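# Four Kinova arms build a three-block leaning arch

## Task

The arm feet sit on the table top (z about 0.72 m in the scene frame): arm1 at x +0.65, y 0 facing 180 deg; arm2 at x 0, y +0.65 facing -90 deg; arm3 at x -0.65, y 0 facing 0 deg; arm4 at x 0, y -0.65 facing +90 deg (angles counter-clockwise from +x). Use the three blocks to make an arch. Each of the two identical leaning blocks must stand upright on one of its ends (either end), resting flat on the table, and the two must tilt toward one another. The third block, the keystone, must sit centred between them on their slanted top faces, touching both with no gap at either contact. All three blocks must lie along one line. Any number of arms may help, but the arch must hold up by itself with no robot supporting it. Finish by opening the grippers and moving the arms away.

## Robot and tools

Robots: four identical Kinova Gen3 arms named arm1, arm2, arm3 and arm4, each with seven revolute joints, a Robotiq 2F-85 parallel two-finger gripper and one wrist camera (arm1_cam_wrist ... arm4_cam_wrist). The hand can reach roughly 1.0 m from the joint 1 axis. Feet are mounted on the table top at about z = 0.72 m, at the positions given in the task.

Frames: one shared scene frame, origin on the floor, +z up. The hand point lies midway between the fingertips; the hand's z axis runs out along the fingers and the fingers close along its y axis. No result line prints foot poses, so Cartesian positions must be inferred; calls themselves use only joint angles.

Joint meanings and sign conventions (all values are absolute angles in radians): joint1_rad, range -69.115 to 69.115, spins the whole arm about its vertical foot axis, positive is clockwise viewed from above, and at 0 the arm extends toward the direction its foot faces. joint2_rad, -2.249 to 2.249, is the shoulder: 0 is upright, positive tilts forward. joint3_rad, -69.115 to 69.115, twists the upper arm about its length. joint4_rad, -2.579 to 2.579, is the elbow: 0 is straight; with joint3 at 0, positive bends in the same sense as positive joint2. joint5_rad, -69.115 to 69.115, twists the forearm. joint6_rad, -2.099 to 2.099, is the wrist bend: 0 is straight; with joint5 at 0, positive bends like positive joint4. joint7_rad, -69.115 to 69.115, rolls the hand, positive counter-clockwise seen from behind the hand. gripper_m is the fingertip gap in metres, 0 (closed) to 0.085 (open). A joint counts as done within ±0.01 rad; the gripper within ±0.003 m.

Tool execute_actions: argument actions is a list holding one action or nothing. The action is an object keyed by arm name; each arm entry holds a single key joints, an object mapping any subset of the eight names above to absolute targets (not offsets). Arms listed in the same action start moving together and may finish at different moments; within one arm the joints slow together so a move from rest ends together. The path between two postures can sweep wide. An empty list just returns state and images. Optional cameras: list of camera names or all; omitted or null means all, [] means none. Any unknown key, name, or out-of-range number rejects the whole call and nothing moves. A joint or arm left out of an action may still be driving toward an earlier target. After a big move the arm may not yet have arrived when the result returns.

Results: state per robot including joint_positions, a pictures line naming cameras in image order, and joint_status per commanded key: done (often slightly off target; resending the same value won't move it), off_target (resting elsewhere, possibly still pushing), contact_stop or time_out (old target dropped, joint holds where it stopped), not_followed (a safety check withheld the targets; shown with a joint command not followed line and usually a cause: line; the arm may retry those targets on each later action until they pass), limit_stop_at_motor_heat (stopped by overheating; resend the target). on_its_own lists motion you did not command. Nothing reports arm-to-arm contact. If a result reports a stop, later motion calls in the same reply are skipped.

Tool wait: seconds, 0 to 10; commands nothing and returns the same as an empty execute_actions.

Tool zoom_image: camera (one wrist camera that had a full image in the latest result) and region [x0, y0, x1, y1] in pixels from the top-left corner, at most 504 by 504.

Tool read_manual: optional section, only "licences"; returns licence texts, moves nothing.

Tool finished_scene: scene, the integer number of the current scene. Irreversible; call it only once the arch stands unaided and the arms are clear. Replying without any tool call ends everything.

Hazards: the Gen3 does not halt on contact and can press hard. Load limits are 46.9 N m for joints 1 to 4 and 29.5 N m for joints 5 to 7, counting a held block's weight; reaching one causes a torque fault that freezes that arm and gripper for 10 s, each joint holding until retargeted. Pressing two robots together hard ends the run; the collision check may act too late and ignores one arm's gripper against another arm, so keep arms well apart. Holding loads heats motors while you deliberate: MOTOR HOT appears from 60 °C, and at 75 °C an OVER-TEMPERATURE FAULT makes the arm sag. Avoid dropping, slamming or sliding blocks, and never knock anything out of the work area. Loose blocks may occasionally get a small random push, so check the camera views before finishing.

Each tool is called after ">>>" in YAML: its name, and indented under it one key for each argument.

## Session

>>> execute_actions:
  actions: []

Scene clock: 0.00 s.
arm1.joint_positions: joint1_rad=-0.011 joint2_rad=-0.400 joint3_rad=-0.074 joint4_rad=+1.514 joint5_rad=-0.031 joint6_rad=+2.022 joint7_rad=+1.476 gripper_m=+0.085
arm1.joint_status: not commanded
arm1.hand: x=+0.5300 y=+0.0013 z=+1.2559 quat_wxyz=(-0.002, -1.000, -0.004, +0.000) (m; scene frame)
arm2.joint_positions: joint1_rad=-0.009 joint2_rad=-0.397 joint3_rad=-0.073 joint4_rad=+1.513 joint5_rad=-0.029 joint6_rad=+2.026 joint7_rad=+1.479 gripper_m=+0.085
arm2.joint_status: not commanded
arm2.hand: x=+0.0059 y=+0.5361 z=+1.2513 quat_wxyz=(+0.002, -0.700, -0.714, +0.007) (m; scene frame)
arm3.joint_positions: joint1_rad=-0.010 joint2_rad=-0.394 joint3_rad=-0.079 joint4_rad=+1.511 joint5_rad=-0.030 joint6_rad=+2.023 joint7_rad=+1.475 gripper_m=+0.085
arm3.joint_status: not commanded
arm3.hand: x=-0.5303 y=+0.0025 z=+1.2566 quat_wxyz=(+0.001, +0.016, -1.000, +0.000) (m; scene frame)
arm4.joint_positions: joint1_rad=-0.007 joint2_rad=-0.397 joint3_rad=-0.074 joint4_rad=+1.513 joint5_rad=-0.034 joint6_rad=+2.022 joint7_rad=+1.476 gripper_m=+0.085
arm4.joint_status: not commanded
arm4.hand: x=+0.0052 y=-0.5314 z=+1.3163 quat_wxyz=(+0.000, +0.691, -0.723, -0.002) (m; scene frame)
pictures: arm1_cam_wrist, arm2_cam_wrist, arm3_cam_wrist, arm4_cam_wrist
Images, in order (width x height): arm1_cam_wrist 504x504, arm2_cam_wrist 504x504, arm3_cam_wrist 504x504, arm4_cam_wrist 504x504.

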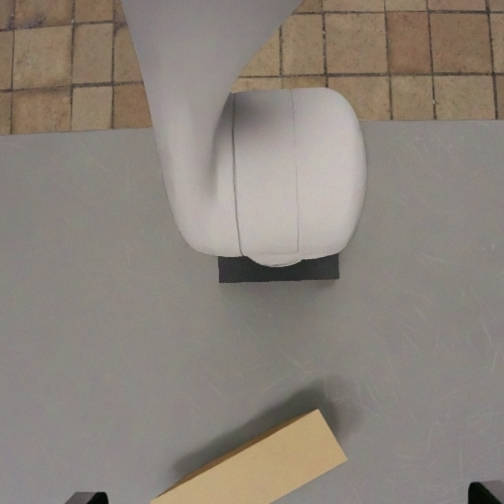

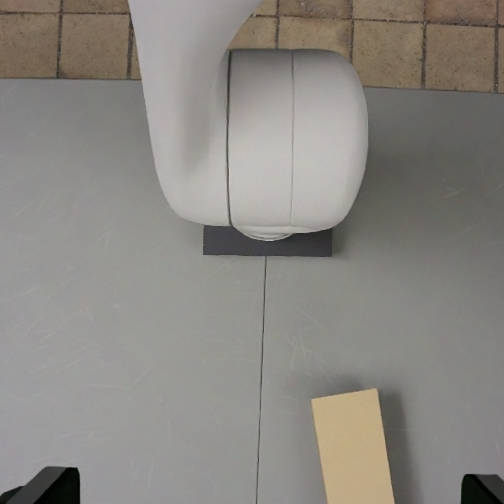

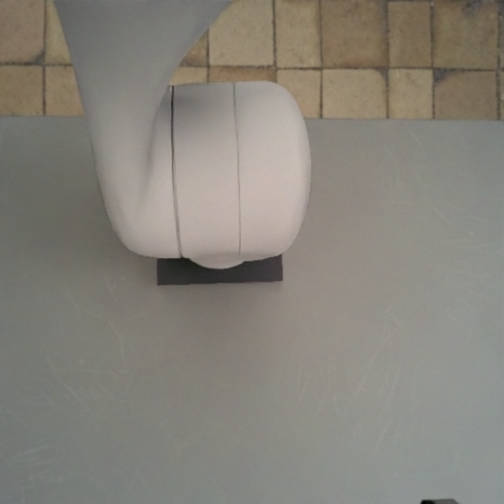

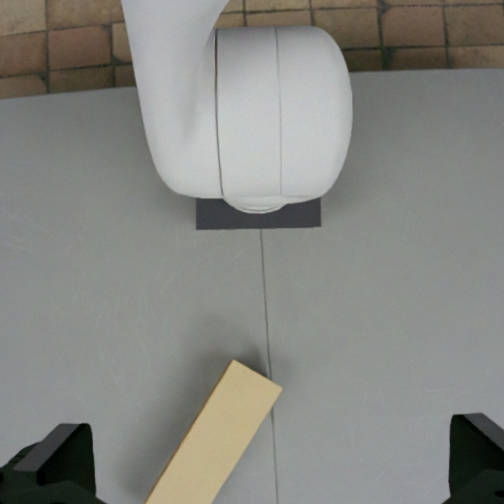

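>>> execute_actions:
  actions:
    - {"arm1":{"joints":{"joint1_rad":0,"joint2_rad":0.05,"joint3_rad":0,"joint4_rad":1.35,"joint5_rad":0,"joint6_rad":1.7416,"joint7_rad":1.571}},"arm2":{"joints":{"joint1_rad":-0.35,"joint2_rad":0.05,"joint3_rad":0,"joint4_rad":1.35,"joint5_rad":0,"joint6_rad":1.7416,"joint7_rad":1.571}},"arm3":{"joints":{"joint1_rad":0,"joint2_rad":-1.3,"joint3_rad":0,"joint4_rad":2.4,"joint5_rad":0,"joint6_rad":0.9,"joint7_rad":1.571}},"arm4":{"joints":{"joint1_rad":0.15,"joint2_rad":0.05,"joint3_rad":0,"joint4_rad":1.35,"joint5_rad":0,"joint6_rad":1.7416,"joint7_rad":1.571}}}

Scene clock: 2.73 s.
arm1.joint_positions: joint1_rad=+0.000 joint2_rad=+0.050 joint3_rad=+0.000 joint4_rad=+1.350 joint5_rad=+0.000 joint6_rad=+1.742 joint7_rad=+1.571 gripper_m=+0.085
arm1.joint_status: all done
arm1.hand: x=+0.3192 y=+0.0232 z=+1.2024 quat_wxyz=(-0.002, -1.000, -0.005, -0.002) (m; scene frame)
arm2.joint_positions: joint1_rad=-0.350 joint2_rad=+0.050 joint3_rad=+0.000 joint4_rad=+1.350 joint5_rad=+0.000 joint6_rad=+1.742 joint7_rad=+1.571 gripper_m=+0.085
arm2.joint_status: all done
arm2.hand: x=+0.1015 y=+0.3380 z=+1.1991 quat_wxyz=(+0.002, -0.564, -0.826, +0.006) (m; scene frame)
arm3.joint_positions: joint1_rad=+0.000 joint2_rad=-1.300 joint3_rad=+0.000 joint4_rad=+2.400 joint5_rad=+0.000 joint6_rad=+0.900 joint7_rad=+1.571 gripper_m=+0.085
arm3.joint_status: all done
arm3.hand: x=-0.4928 y=-0.0210 z=+1.1671 quat_wxyz=(-0.539, +0.013, -0.842, -0.010) (m; scene frame)
arm4.joint_positions: joint1_rad=+0.150 joint2_rad=+0.050 joint3_rad=+0.000 joint4_rad=+1.350 joint5_rad=+0.000 joint6_rad=+1.742 joint7_rad=+1.571 gripper_m=+0.085
arm4.joint_status: all done
arm4.hand: x=+0.0869 y=-0.3316 z=+1.2637 quat_wxyz=(+0.000, +0.637, -0.771, +0.000) (m; scene frame)
pictures: arm1_cam_wrist, arm2_cam_wrist, arm3_cam_wrist, arm4_cam_wrist
Images, in order (width x height): arm1_cam_wrist 504x504, arm2_cam_wrist 504x504, arm3_cam_wrist 504x504, arm4_cam_wrist 504x504.

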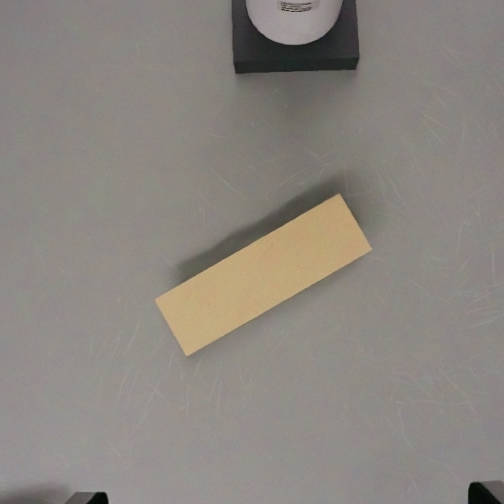

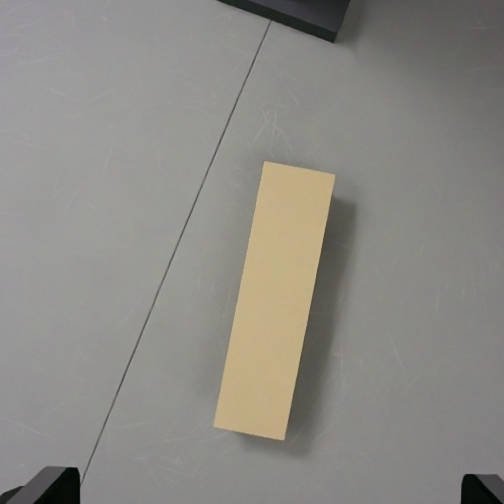

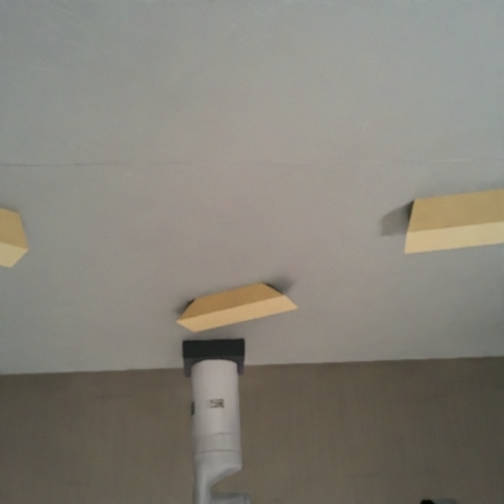

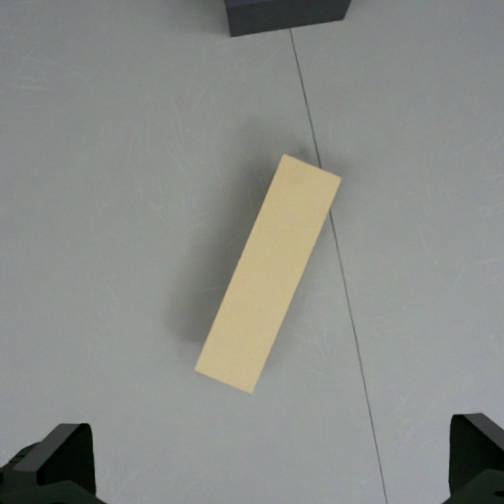

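>>> execute_actions:
  actions:
    - {"arm2":{"joints":{"joint1_rad":-0.367,"joint2_rad":0.405,"joint4_rad":2.278,"joint6_rad":0.459,"joint7_rad":1.37}},"arm4":{"joints":{"joint1_rad":0.134,"joint2_rad":0.6065,"joint4_rad":2.3,"joint6_rad":0.235,"joint7_rad":1.143}},"arm1":{"joints":{"joint1_rad":0.06,"joint2_rad":0.36,"joint4_rad":2.4095,"joint6_rad":0.372,"joint7_rad":0.558}}}

Scene clock: 5.70 s.
arm1.joint_positions: joint1_rad=+0.060 joint2_rad=+0.360 joint3_rad=+0.000 joint4_rad=+2.409 joint5_rad=+0.000 joint6_rad=+0.372 joint7_rad=+0.558 gripper_m=+0.085
arm1.joint_status: all done
arm1.hand: x=+0.3907 y=+0.0382 z=+0.8299 quat_wxyz=(-0.001, -0.862, +0.507, -0.003) (m; scene frame)
arm2.joint_positions: joint1_rad=-0.367 joint2_rad=+0.405 joint3_rad=+0.000 joint4_rad=+2.278 joint5_rad=+0.000 joint6_rad=+0.459 joint7_rad=+1.370 gripper_m=+0.085
arm2.joint_status: all done
arm2.hand: x=+0.0934 y=+0.3611 z=+0.8302 quat_wxyz=(+0.002, -0.637, -0.770, +0.006) (m; scene frame)
arm3.joint_positions: joint1_rad=+0.000 joint2_rad=-1.300 joint3_rad=+0.000 joint4_rad=+2.400 joint5_rad=+0.000 joint6_rad=+0.900 joint7_rad=+1.571 gripper_m=+0.085
arm3.joint_status: not commanded
arm3.hand: x=-0.4928 y=-0.0210 z=+1.1672 quat_wxyz=(-0.540, +0.013, -0.842, -0.010) (m; scene frame)
arm4.joint_positions: joint1_rad=+0.134 joint2_rad=+0.606 joint3_rad=+0.000 joint4_rad=+2.300 joint5_rad=+0.000 joint6_rad=+0.235 joint7_rad=+1.143 gripper_m=+0.085
arm4.joint_status: all done
arm4.hand: x=+0.0784 y=-0.3479 z=+0.8300 quat_wxyz=(+0.000, +0.466, -0.885, +0.000) (m; scene frame)
pictures: arm1_cam_wrist, arm2_cam_wrist, arm3_cam_wrist, arm4_cam_wrist
Images, in order (width x height): arm1_cam_wrist 504x504, arm2_cam_wrist 504x504, arm3_cam_wrist 504x504, arm4_cam_wrist 504x504.

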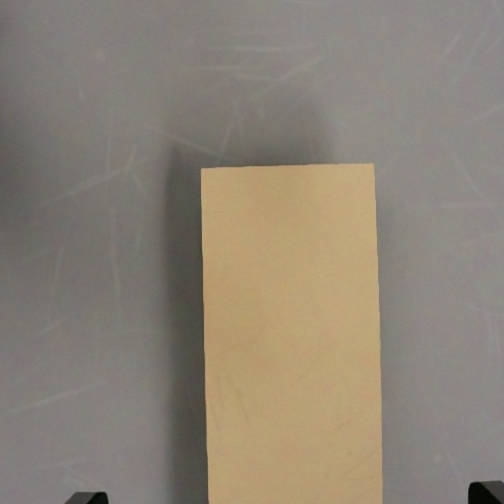

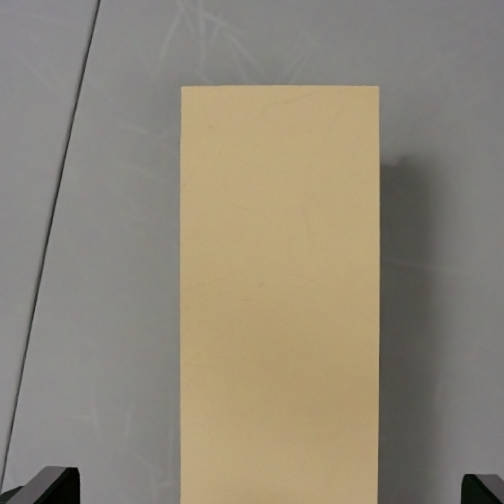

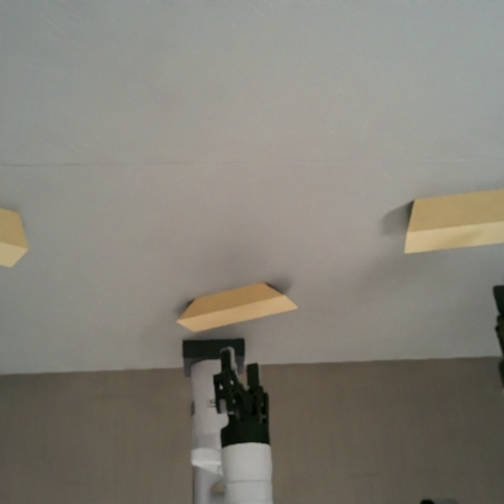

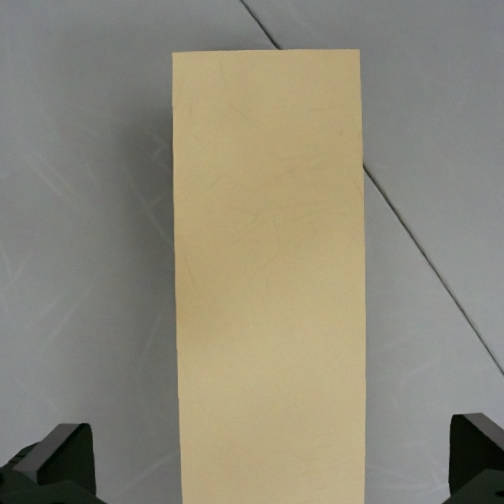

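>>> execute_actions:
  actions:
    - {"arm2":{"joints":{"joint1_rad":-0.374,"joint2_rad":0.6517,"joint4_rad":2.3148,"joint6_rad":0.175,"joint7_rad":1.355}},"arm4":{"joints":{"joint2_rad":0.8607,"joint4_rad":2.3,"joint6_rad":-0.019,"joint7_rad":1.135}},"arm1":{"joints":{"joint1_rad":0.063,"joint2_rad":0.668,"joint4_rad":2.4566,"joint6_rad":0.017,"joint7_rad":0.565}}}
  cameras: []

>>> execute_actions:
  actions:
    - {"arm2":{"joints":{"gripper_m":0.04}},"arm4":{"joints":{"gripper_m":0.04}},"arm1":{"joints":{"gripper_m":0.04}}}
  cameras: []

>>> execute_actions:
  actions:
    - {"arm2":{"joints":{"joint1_rad":-0.014,"joint2_rad":0.0,"joint4_rad":2.4,"joint6_rad":-0.48,"joint7_rad":1.56}},"arm4":{"joints":{"joint1_rad":-0.077,"joint2_rad":0.2,"joint4_rad":2.4,"joint6_rad":-0.68,"joint7_rad":1.571}},"arm1":{"joints":{"joint1_rad":-0.028,"joint2_rad":-0.1,"joint4_rad":1.8,"joint6_rad":1.44,"joint7_rad":0.0}}}
  cameras: []

>>> execute_actions:
  actions:
    - {"arm2":{"joints":{"joint2_rad":1.135,"joint4_rad":2.473,"joint6_rad":-1.703}},"arm4":{"joints":{"joint2_rad":1.327,"joint4_rad":2.3935,"joint6_rad":-1.80}},"arm1":{"joints":{"joint2_rad":0.3,"joint4_rad":1.3,"joint6_rad":1.54}}}
  cameras: []

>>> execute_actions:
  actions:
    - {"arm1":{"joints":{"joint2_rad":0.935,"joint4_rad":0.66,"joint6_rad":1.5465}}}
  cameras: ["arm3_cam_wrist","arm1_cam_wrist"]

>>> zoom_image:
  camera: "arm3_cam_wrist"
  region: [40,130,140,200]

>>> zoom_image:
  camera: "arm3_cam_wrist"
  region: [300,120,400,190]

Scene clock: 8.57 s.
arm1.joint_positions: joint1_rad=+0.063 joint2_rad=+0.668 joint3_rad=+0.000 joint4_rad=+2.457 joint5_rad=+0.000 joint6_rad=+0.017 joint7_rad=+0.565 gripper_m=+0.085
arm1.joint_status: all done
arm1.hand: x=+0.3877 y=+0.0388 z=+0.7450 quat_wxyz=(-0.001, -0.863, +0.505, -0.003) (m; scene frame)
arm2.joint_positions: joint1_rad=-0.374 joint2_rad=+0.652 joint3_rad=+0.000 joint4_rad=+2.315 joint5_rad=+0.000 joint6_rad=+0.175 joint7_rad=+1.355 gripper_m=+0.085
arm2.joint_status: all done
arm2.hand: x=+0.0967 y=+0.3564 z=+0.7503 quat_wxyz=(+0.001, -0.641, -0.768, +0.006) (m; scene frame)
arm3.joint_positions: joint1_rad=+0.000 joint2_rad=-1.300 joint3_rad=+0.000 joint4_rad=+2.400 joint5_rad=+0.000 joint6_rad=+0.900 joint7_rad=+1.571 gripper_m=+0.085
arm3.joint_status: not commanded
arm3.hand: x=-0.4928 y=-0.0210 z=+1.1672 quat_wxyz=(-0.540, +0.013, -0.842, -0.010) (m; scene frame)
arm4.joint_positions: joint1_rad=+0.134 joint2_rad=+0.861 joint3_rad=+0.000 joint4_rad=+2.300 joint5_rad=+0.000 joint6_rad=-0.019 joint7_rad=+1.135 gripper_m=+0.085
arm4.joint_status: all done
arm4.hand: x=+0.0784 y=-0.3479 z=+0.7500 quat_wxyz=(+0.000, +0.463, -0.887, +0.000) (m; scene frame)
pictures: none
No camera images: the call's "cameras" was empty. Leave "cameras" out to get every camera's image.

Scene clock: 9.40 s.
arm1.joint_positions: joint1_rad=+0.063 joint2_rad=+0.665 joint3_rad=+0.000 joint4_rad=+2.457 joint5_rad=+0.000 joint6_rad=+0.018 joint7_rad=+0.565 gripper_m=+0.058
arm1.joint_status: gripper_m off_target (ended at +0.058, target +0.040)
arm1.hand: x=+0.3876 y=+0.0388 z=+0.7456 quat_wxyz=(-0.001, -0.863, +0.505, -0.002) (m; scene frame)
arm2.joint_positions: joint1_rad=-0.374 joint2_rad=+0.650 joint3_rad=+0.000 joint4_rad=+2.315 joint5_rad=+0.000 joint6_rad=+0.176 joint7_rad=+1.355 gripper_m=+0.058
arm2.joint_status: gripper_m off_target (ended at +0.058, target +0.040)
arm2.hand: x=+0.0968 y=+0.3563 z=+0.7509 quat_wxyz=(+0.001, -0.640, -0.768, +0.006) (m; scene frame)
arm3.joint_positions: joint1_rad=+0.000 joint2_rad=-1.300 joint3_rad=+0.000 joint4_rad=+2.400 joint5_rad=+0.000 joint6_rad=+0.900 joint7_rad=+1.571 gripper_m=+0.085
arm3.joint_status: not commanded
arm3.hand: x=-0.4928 y=-0.0210 z=+1.1672 quat_wxyz=(-0.540, +0.013, -0.842, -0.010) (m; scene frame)
arm4.joint_positions: joint1_rad=+0.134 joint2_rad=+0.859 joint3_rad=+0.000 joint4_rad=+2.300 joint5_rad=+0.000 joint6_rad=-0.019 joint7_rad=+1.135 gripper_m=+0.058
arm4.joint_status: gripper_m off_target (ended at +0.058, target +0.040)
arm4.hand: x=+0.0783 y=-0.3477 z=+0.7506 quat_wxyz=(+0.000, +0.463, -0.887, +0.000) (m; scene frame)
pictures: none
No camera images: the call's "cameras" was empty. Leave "cameras" out to get every camera's image.

Scene clock: 11.67 s.
arm1.joint_positions: joint1_rad=-0.028 joint2_rad=-0.099 joint3_rad=+0.000 joint4_rad=+1.801 joint5_rad=+0.000 joint6_rad=+1.440 joint7_rad=+0.000 gripper_m=+0.058
arm1.joint_status: all done
arm1.hand: x=+0.3799 y=+0.0159 z=+1.1066 quat_wxyz=(+0.000, -0.720, +0.693, -0.003) (m; scene frame)
arm2.joint_positions: joint1_rad=-0.014 joint2_rad=+0.003 joint3_rad=+0.000 joint4_rad=+2.403 joint5_rad=+0.000 joint6_rad=-0.477 joint7_rad=+1.560 gripper_m=+0.058
arm2.joint_status: all done
arm2.hand: x=-0.0031 y=+0.1502 z=+1.1177 quat_wxyz=(-0.412, -0.570, -0.589, +0.398) (m; scene frame)
arm3.joint_positions: joint1_rad=+0.000 joint2_rad=-1.300 joint3_rad=+0.000 joint4_rad=+2.400 joint5_rad=+0.000 joint6_rad=+0.900 joint7_rad=+1.571 gripper_m=+0.085
arm3.joint_status: not commanded
arm3.hand: x=-0.4928 y=-0.0210 z=+1.1672 quat_wxyz=(-0.540, +0.013, -0.842, -0.010) (m; scene frame)
arm4.joint_positions: joint1_rad=-0.077 joint2_rad=+0.203 joint3_rad=+0.000 joint4_rad=+2.403 joint5_rad=+0.000 joint6_rad=-0.677 joint7_rad=+1.571 gripper_m=+0.058
arm4.joint_status: all done
arm4.hand: x=+0.0047 y=-0.1145 z=+1.1341 quat_wxyz=(-0.395, +0.592, -0.570, -0.411) (m; scene frame)
pictures: none
No camera images: the call's "cameras" was empty. Leave "cameras" out to get every camera's image.

Scene clock: 14.27 s.
arm1.joint_positions: joint1_rad=-0.028 joint2_rad=+0.301 joint3_rad=+0.000 joint4_rad=+1.301 joint5_rad=+0.000 joint6_rad=+1.540 joint7_rad=+0.000 gripper_m=+0.058
arm1.joint_status: all done
arm1.hand: x=+0.2111 y=+0.0095 z=+1.1204 quat_wxyz=(+0.000, -0.720, +0.693, -0.003) (m; scene frame)
arm2.joint_positions: joint1_rad=-0.014 joint2_rad=+1.138 joint3_rad=+0.000 joint4_rad=+2.474 joint5_rad=+0.000 joint6_rad=-1.700 joint7_rad=+1.560 gripper_m=+0.058
arm2.joint_status: all done
arm2.hand: x=-0.0048 y=+0.1191 z=+0.8315 quat_wxyz=(-0.417, -0.567, -0.585, +0.403) (m; scene frame)
arm3.joint_positions: joint1_rad=+0.000 joint2_rad=-1.300 joint3_rad=+0.000 joint4_rad=+2.400 joint5_rad=+0.000 joint6_rad=+0.900 joint7_rad=+1.571 gripper_m=+0.085
arm3.joint_status: not commanded
arm3.hand: x=-0.4928 y=-0.0210 z=+1.1672 quat_wxyz=(-0.540, +0.013, -0.842, -0.010) (m; scene frame)
arm4.joint_positions: joint1_rad=-0.077 joint2_rad=+1.330 joint3_rad=+0.000 joint4_rad=+2.394 joint5_rad=+0.000 joint6_rad=-1.797 joint7_rad=+1.571 gripper_m=+0.058
arm4.joint_status: all done
arm4.hand: x=+0.0049 y=-0.1240 z=+0.8307 quat_wxyz=(-0.396, +0.592, -0.570, -0.411) (m; scene frame)
pictures: none
No camera images: the call's "cameras" was empty. Leave "cameras" out to get every camera's image.

Scene clock: 16.30 s.
arm1.joint_positions: joint1_rad=-0.028 joint2_rad=+0.936 joint3_rad=+0.000 joint4_rad=+0.661 joint5_rad=+0.000 joint6_rad=+1.546 joint7_rad=+0.000 gripper_m=+0.058
arm1.joint_status: all done
arm1.hand: x=-0.0018 y=+0.0007 z=+0.9685 quat_wxyz=(+0.001, -0.720, +0.693, -0.004) (m; scene frame)
arm2.joint_positions: joint1_rad=-0.014 joint2_rad=+1.138 joint3_rad=+0.000 joint4_rad=+2.474 joint5_rad=+0.000 joint6_rad=-1.700 joint7_rad=+1.560 gripper_m=+0.058
arm2.joint_status: not commanded
arm2.hand: x=-0.0048 y=+0.1192 z=+0.8314 quat_wxyz=(-0.417, -0.567, -0.585, +0.403) (m; scene frame)
arm3.joint_positions: joint1_rad=+0.000 joint2_rad=-1.300 joint3_rad=+0.000 joint4_rad=+2.400 joint5_rad=+0.000 joint6_rad=+0.900 joint7_rad=+1.571 gripper_m=+0.085
arm3.joint_status: not commanded
arm3.hand: x=-0.4928 y=-0.0210 z=+1.1672 quat_wxyz=(-0.540, +0.013, -0.842, -0.010) (m; scene frame)
arm4.joint_positions: joint1_rad=-0.077 joint2_rad=+1.330 joint3_rad=+0.000 joint4_rad=+2.394 joint5_rad=+0.000 joint6_rad=-1.797 joint7_rad=+1.571 gripper_m=+0.058
arm4.joint_status: not commanded
arm4.hand: x=+0.0049 y=-0.1240 z=+0.8306 quat_wxyz=(-0.396, +0.592, -0.570, -0.411) (m; scene frame)
pictures: arm1_cam_wrist, arm3_cam_wrist
Images, in order (width x height): arm1_cam_wrist 504x504, arm3_cam_wrist 504x504.

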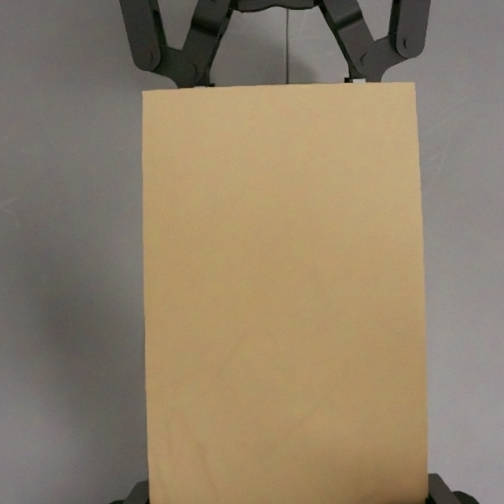

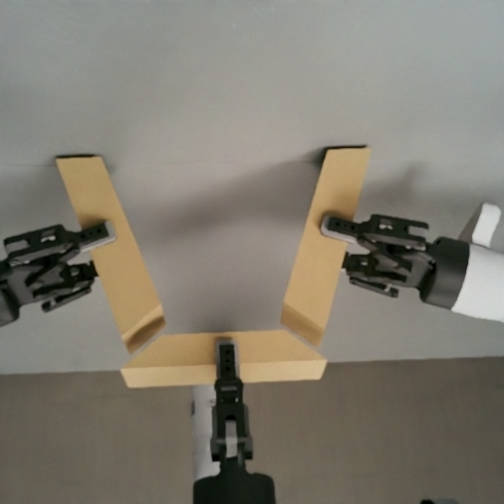

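Region (40, 130, 140, 200) of arm3_cam_wrist's 504x504 image, scaled by 5.040; it fills the top 353 rows of this view, and the rest is white.

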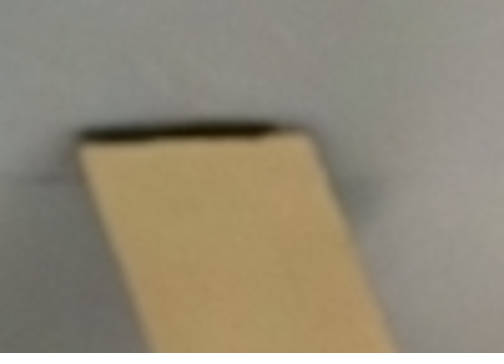

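Region (300, 120, 400, 190) of arm3_cam_wrist's 504x504 image, scaled by 5.040; it fills the top 353 rows of this view, and the rest is white.

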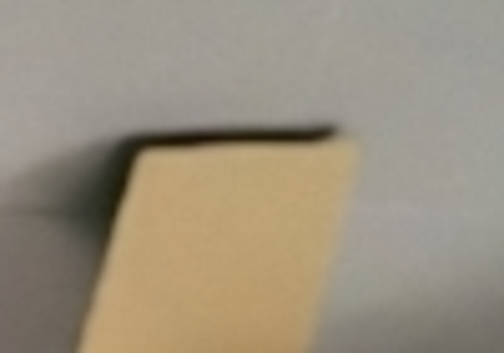

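>>> execute_actions:
  actions:
    - {"arm2":{"joints":{"joint2_rad":1.158,"joint4_rad":2.465,"joint6_rad":-1.718}},"arm4":{"joints":{"joint2_rad":1.345,"joint4_rad":2.3825,"joint6_rad":-1.8075}},"arm1":{"joints":{"joint1_rad":-0.029,"joint2_rad":0.94,"joint4_rad":0.745,"joint6_rad":1.4565}}}
  cameras: ["arm3_cam_wrist"]

>>> zoom_image:
  camera: "arm3_cam_wrist"
  region: [100,270,340,410]

>>> zoom_image:
  camera: "arm3_cam_wrist"
  region: [40,130,140,200]

>>> zoom_image:
  camera: "arm3_cam_wrist"
  region: [300,120,400,190]

Scene clock: 17.77 s.
arm1.joint_positions: joint1_rad=-0.029 joint2_rad=+0.942 joint3_rad=+0.000 joint4_rad=+0.746 joint5_rad=+0.000 joint6_rad=+1.457 joint7_rad=+0.000 gripper_m=+0.058
arm1.joint_status: all done
arm1.hand: x=-0.0009 y=+0.0000 z=+0.9385 quat_wxyz=(+0.001, -0.721, +0.693, -0.004) (m; scene frame)
arm2.joint_positions: joint1_rad=-0.014 joint2_rad=+1.161 joint3_rad=+0.000 joint4_rad=+2.466 joint5_rad=+0.000 joint6_rad=-1.715 joint7_rad=+1.560 gripper_m=+0.058
arm2.joint_status: all done
arm2.hand: x=-0.0048 y=+0.1193 z=+0.8247 quat_wxyz=(-0.417, -0.567, -0.585, +0.403) (m; scene frame)
arm3.joint_positions: joint1_rad=+0.000 joint2_rad=-1.300 joint3_rad=+0.000 joint4_rad=+2.400 joint5_rad=+0.000 joint6_rad=+0.900 joint7_rad=+1.571 gripper_m=+0.085
arm3.joint_status: not commanded
arm3.hand: x=-0.4928 y=-0.0210 z=+1.1672 quat_wxyz=(-0.540, +0.013, -0.842, -0.010) (m; scene frame)
arm4.joint_positions: joint1_rad=-0.077 joint2_rad=+1.348 joint3_rad=+0.000 joint4_rad=+2.383 joint5_rad=+0.000 joint6_rad=-1.805 joint7_rad=+1.571 gripper_m=+0.058
arm4.joint_status: all done
arm4.hand: x=+0.0049 y=-0.1240 z=+0.8246 quat_wxyz=(-0.396, +0.591, -0.570, -0.411) (m; scene frame)
pictures: arm3_cam_wrist
Images, in order (width x height): arm3_cam_wrist 504x504.

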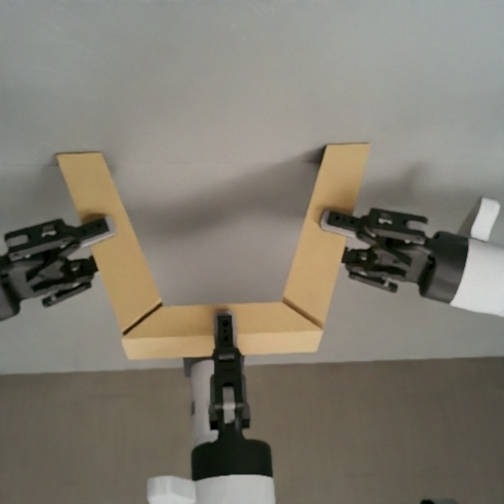

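Region (100, 270, 340, 410) of arm3_cam_wrist's 504x504 image, scaled by 2.100; it fills the top 294 rows of this view, and the rest is white.

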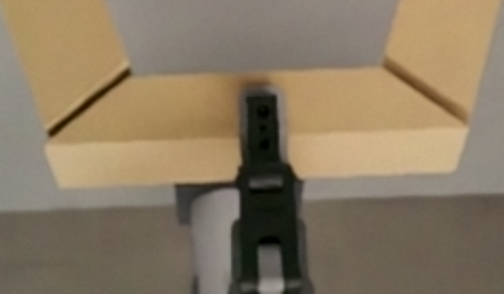

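Region (40, 130, 140, 200) of arm3_cam_wrist's 504x504 image, scaled by 5.040; it fills the top 353 rows of this view, and the rest is white.

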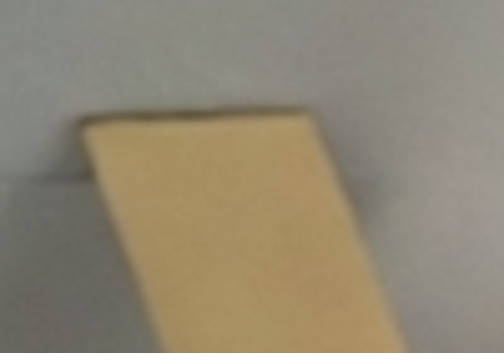

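Region (300, 120, 400, 190) of arm3_cam_wrist's 504x504 image, scaled by 5.040; it fills the top 353 rows of this view, and the rest is white.

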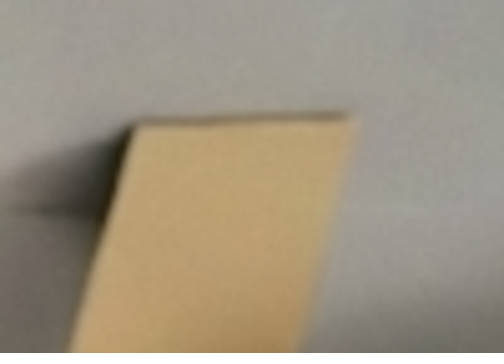

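>>> execute_actions:
  actions:
    - {"arm2":{"joints":{"joint2_rad":1.17,"joint4_rad":2.461,"joint6_rad":-1.725}},"arm4":{"joints":{"joint2_rad":1.359,"joint4_rad":2.374,"joint6_rad":-1.8125}},"arm1":{"joints":{"joint2_rad":0.9425,"joint4_rad":0.7615,"joint6_rad":1.4375}}}
  cameras: ["arm3_cam_wrist","arm1_cam_wrist"]

>>> zoom_image:
  camera: "arm3_cam_wrist"
  region: [100,270,340,410]

Scene clock: 18.73 s.
arm1.joint_positions: joint1_rad=-0.029 joint2_rad=+0.944 joint3_rad=+0.000 joint4_rad=+0.762 joint5_rad=+0.000 joint6_rad=+1.438 joint7_rad=+0.000 gripper_m=+0.058
arm1.joint_status: all done
arm1.hand: x=-0.0007 y=+0.0000 z=+0.9318 quat_wxyz=(+0.001, -0.721, +0.693, -0.004) (m; scene frame)
arm2.joint_positions: joint1_rad=-0.014 joint2_rad=+1.170 joint3_rad=+0.000 joint4_rad=+2.462 joint5_rad=+0.000 joint6_rad=-1.725 joint7_rad=+1.560 gripper_m=+0.058
arm2.joint_status: all done
arm2.hand: x=-0.0048 y=+0.1188 z=+0.8235 quat_wxyz=(-0.418, -0.566, -0.584, +0.404) (m; scene frame)
arm3.joint_positions: joint1_rad=+0.000 joint2_rad=-1.300 joint3_rad=+0.000 joint4_rad=+2.400 joint5_rad=+0.000 joint6_rad=+0.900 joint7_rad=+1.571 gripper_m=+0.085
arm3.joint_status: not commanded
arm3.hand: x=-0.4928 y=-0.0210 z=+1.1672 quat_wxyz=(-0.540, +0.013, -0.842, -0.010) (m; scene frame)
arm4.joint_positions: joint1_rad=-0.077 joint2_rad=+1.359 joint3_rad=+0.000 joint4_rad=+2.375 joint5_rad=+0.000 joint6_rad=-1.812 joint7_rad=+1.571 gripper_m=+0.058
arm4.joint_status: all done
arm4.hand: x=+0.0049 y=-0.1234 z=+0.8216 quat_wxyz=(-0.397, +0.591, -0.569, -0.412) (m; scene frame)
pictures: arm1_cam_wrist, arm3_cam_wrist
Images, in order (width x height): arm1_cam_wrist 504x504, arm3_cam_wrist 504x504.

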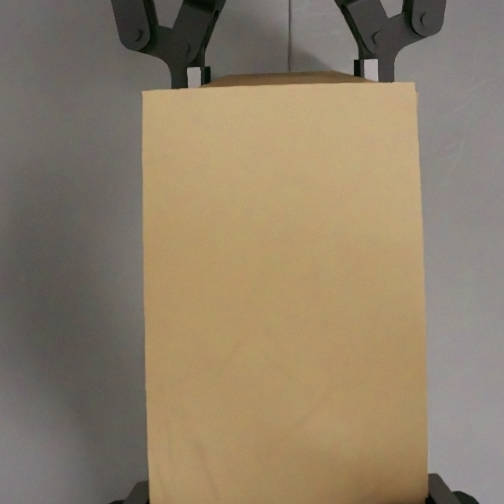

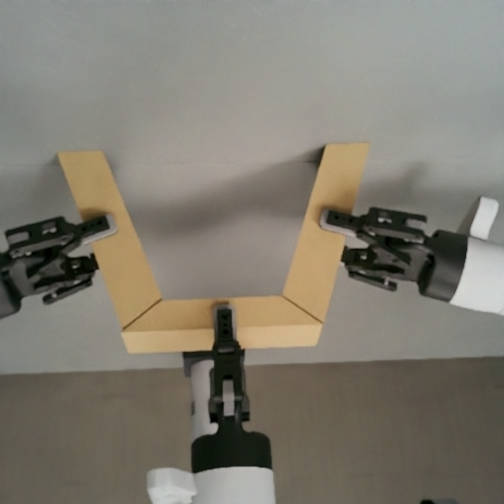

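Region (100, 270, 340, 410) of arm3_cam_wrist's 504x504 image, scaled by 2.100; it fills the top 294 rows of this view, and the rest is white.

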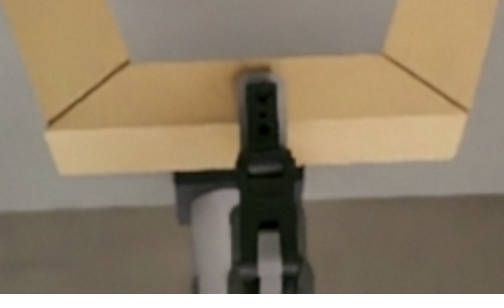

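>>> execute_actions:
  actions:
    - {"arm1":{"joints":{"joint2_rad":0.945,"joint4_rad":0.7645,"joint6_rad":1.432}}}
  cameras: []

>>> execute_actions:
  actions:
    - {"arm1":{"joints":{"gripper_m":0.085}}}
  cameras: []

>>> execute_actions:
  actions:
    - {"arm1":{"joints":{"joint2_rad":0.928,"joint4_rad":0.55,"joint6_rad":1.663}},"arm2":{"joints":{"gripper_m":0.085}},"arm4":{"joints":{"gripper_m":0.085}}}
  cameras: []

>>> execute_actions:
  actions:
    - {"arm1":{"joints":{"joint2_rad":0.1,"joint4_rad":1.2,"joint6_rad":1.6}},"arm2":{"joints":{"joint2_rad":-0.1,"joint4_rad":2.5,"joint6_rad":-0.1}},"arm4":{"joints":{"joint2_rad":-0.1,"joint4_rad":2.5,"joint6_rad":-0.1}}}

Scene clock: 19.67 s.
arm1.joint_positions: joint1_rad=-0.029 joint2_rad=+0.947 joint3_rad=+0.000 joint4_rad=+0.765 joint5_rad=+0.000 joint6_rad=+1.432 joint7_rad=+0.000 gripper_m=+0.058
arm1.joint_status: all done
arm1.hand: x=-0.0011 y=-0.0001 z=+0.9292 quat_wxyz=(+0.001, -0.721, +0.693, -0.004) (m; scene frame)
arm2.joint_positions: joint1_rad=-0.014 joint2_rad=+1.170 joint3_rad=+0.000 joint4_rad=+2.462 joint5_rad=+0.000 joint6_rad=-1.725 joint7_rad=+1.560 gripper_m=+0.058
arm2.joint_status: not commanded
arm2.hand: x=-0.0048 y=+0.1188 z=+0.8235 quat_wxyz=(-0.418, -0.566, -0.584, +0.404) (m; scene frame)
arm3.joint_positions: joint1_rad=+0.000 joint2_rad=-1.300 joint3_rad=+0.000 joint4_rad=+2.400 joint5_rad=+0.000 joint6_rad=+0.900 joint7_rad=+1.571 gripper_m=+0.085
arm3.joint_status: not commanded
arm3.hand: x=-0.4928 y=-0.0210 z=+1.1672 quat_wxyz=(-0.540, +0.013, -0.842, -0.010) (m; scene frame)
arm4.joint_positions: joint1_rad=-0.077 joint2_rad=+1.359 joint3_rad=+0.000 joint4_rad=+2.375 joint5_rad=+0.000 joint6_rad=-1.812 joint7_rad=+1.571 gripper_m=+0.058
arm4.joint_status: not commanded
arm4.hand: x=+0.0049 y=-0.1234 z=+0.8216 quat_wxyz=(-0.397, +0.591, -0.569, -0.412) (m; scene frame)
pictures: none
No camera images: the call's "cameras" was empty. Leave "cameras" out to get every camera's image.

Scene clock: 20.63 s.
arm1.joint_positions: joint1_rad=-0.029 joint2_rad=+0.945 joint3_rad=+0.000 joint4_rad=+0.764 joint5_rad=+0.000 joint6_rad=+1.432 joint7_rad=+0.000 gripper_m=+0.085
arm1.joint_status: all done
arm1.hand: x=-0.0016 y=-0.0001 z=+0.9305 quat_wxyz=(+0.000, -0.721, +0.693, -0.003) (m; scene frame)
arm2.joint_positions: joint1_rad=-0.014 joint2_rad=+1.170 joint3_rad=+0.000 joint4_rad=+2.462 joint5_rad=+0.000 joint6_rad=-1.725 joint7_rad=+1.560 gripper_m=+0.058
arm2.joint_status: not commanded
arm2.hand: x=-0.0049 y=+0.1188 z=+0.8235 quat_wxyz=(-0.418, -0.566, -0.584, +0.404) (m; scene frame)
arm3.joint_positions: joint1_rad=+0.000 joint2_rad=-1.300 joint3_rad=+0.000 joint4_rad=+2.400 joint5_rad=+0.000 joint6_rad=+0.900 joint7_rad=+1.571 gripper_m=+0.085
arm3.joint_status: not commanded
arm3.hand: x=-0.4928 y=-0.0210 z=+1.1672 quat_wxyz=(-0.540, +0.013, -0.842, -0.010) (m; scene frame)
arm4.joint_positions: joint1_rad=-0.077 joint2_rad=+1.359 joint3_rad=+0.000 joint4_rad=+2.375 joint5_rad=+0.000 joint6_rad=-1.812 joint7_rad=+1.571 gripper_m=+0.058
arm4.joint_status: not commanded
arm4.hand: x=+0.0049 y=-0.1234 z=+0.8216 quat_wxyz=(-0.397, +0.591, -0.569, -0.412) (m; scene frame)
pictures: none
No camera images: the call's "cameras" was empty. Leave "cameras" out to get every camera's image.

Scene clock: 21.97 s.
arm1.joint_positions: joint1_rad=-0.029 joint2_rad=+0.928 joint3_rad=+0.000 joint4_rad=+0.550 joint5_rad=+0.000 joint6_rad=+1.663 joint7_rad=+0.000 gripper_m=+0.085
arm1.joint_status: all done
arm1.hand: x=+0.0005 y=+0.0003 z=+1.0089 quat_wxyz=(+0.000, -0.721, +0.693, -0.003) (m; scene frame)
arm2.joint_positions: joint1_rad=-0.014 joint2_rad=+1.170 joint3_rad=+0.000 joint4_rad=+2.461 joint5_rad=+0.000 joint6_rad=-1.725 joint7_rad=+1.560 gripper_m=+0.085
arm2.joint_status: all done
arm2.hand: x=-0.0049 y=+0.1183 z=+0.8236 quat_wxyz=(-0.418, -0.566, -0.584, +0.405) (m; scene frame)
arm3.joint_positions: joint1_rad=+0.000 joint2_rad=-1.300 joint3_rad=+0.000 joint4_rad=+2.400 joint5_rad=+0.000 joint6_rad=+0.900 joint7_rad=+1.571 gripper_m=+0.085
arm3.joint_status: not commanded
arm3.hand: x=-0.4928 y=-0.0210 z=+1.1672 quat_wxyz=(-0.540, +0.013, -0.842, -0.010) (m; scene frame)
arm4.joint_positions: joint1_rad=-0.077 joint2_rad=+1.359 joint3_rad=+0.000 joint4_rad=+2.374 joint5_rad=+0.000 joint6_rad=-1.813 joint7_rad=+1.571 gripper_m=+0.085
arm4.joint_status: all done
arm4.hand: x=+0.0049 y=-0.1229 z=+0.8221 quat_wxyz=(-0.397, +0.590, -0.568, -0.413) (m; scene frame)
pictures: none
No camera images: the call's "cameras" was empty. Leave "cameras" out to get every camera's image.

Scene clock: 24.87 s.
arm1.joint_positions: joint1_rad=-0.029 joint2_rad=+0.100 joint3_rad=+0.000 joint4_rad=+1.200 joint5_rad=+0.000 joint6_rad=+1.600 joint7_rad=+0.000 gripper_m=+0.085
arm1.joint_status: all done
arm1.hand: x=+0.2301 y=+0.0102 z=+1.2402 quat_wxyz=(-0.087, -0.716, +0.688, +0.081) (m; scene frame)
arm2.joint_positions: joint1_rad=-0.014 joint2_rad=-0.100 joint3_rad=+0.000 joint4_rad=+2.500 joint5_rad=+0.000 joint6_rad=-0.100 joint7_rad=+1.560 gripper_m=+0.085
arm2.joint_status: all done
arm2.hand: x=-0.0077 y=+0.2508 z=+1.0178 quat_wxyz=(-0.295, -0.635, -0.654, +0.287) (m; scene frame)
arm3.joint_positions: joint1_rad=+0.000 joint2_rad=-1.300 joint3_rad=+0.000 joint4_rad=+2.400 joint5_rad=+0.000 joint6_rad=+0.900 joint7_rad=+1.571 gripper_m=+0.085
arm3.joint_status: not commanded
arm3.hand: x=-0.4928 y=-0.0210 z=+1.1672 quat_wxyz=(-0.540, +0.013, -0.842, -0.010) (m; scene frame)
arm4.joint_positions: joint1_rad=-0.077 joint2_rad=-0.100 joint3_rad=+0.000 joint4_rad=+2.500 joint5_rad=+0.000 joint6_rad=-0.100 joint7_rad=+1.571 gripper_m=+0.085
arm4.joint_status: all done
arm4.hand: x=+0.0098 y=-0.2488 z=+1.0807 quat_wxyz=(-0.283, +0.658, -0.633, -0.294) (m; scene frame)
pictures: arm1_cam_wrist, arm2_cam_wrist, arm3_cam_wrist, arm4_cam_wrist
Images, in order (width x height): arm1_cam_wrist 504x504, arm2_cam_wrist 504x504, arm3_cam_wrist 504x504, arm4_cam_wrist 504x504.

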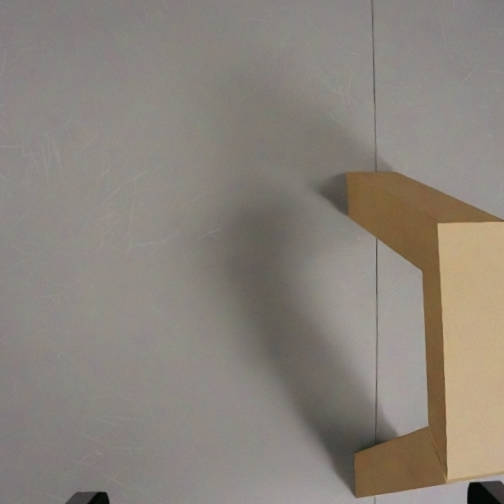

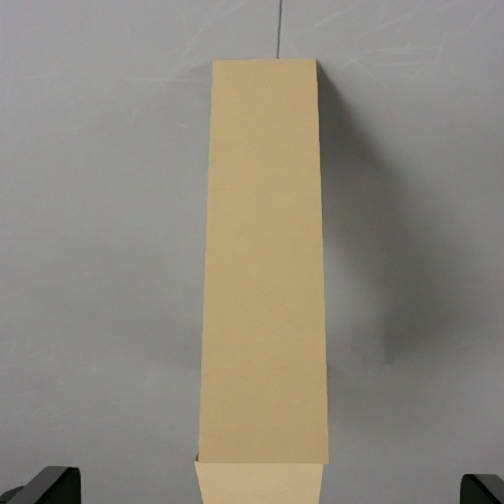

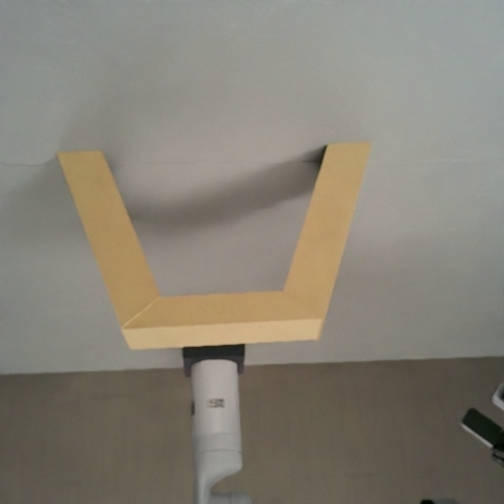

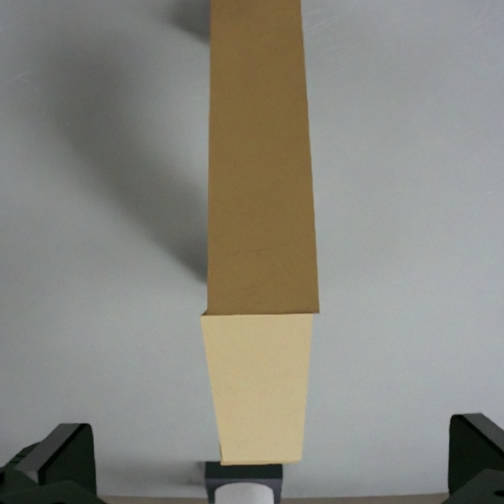

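>>> finished_scene:
  scene: 2

The scene is finished: the task was done.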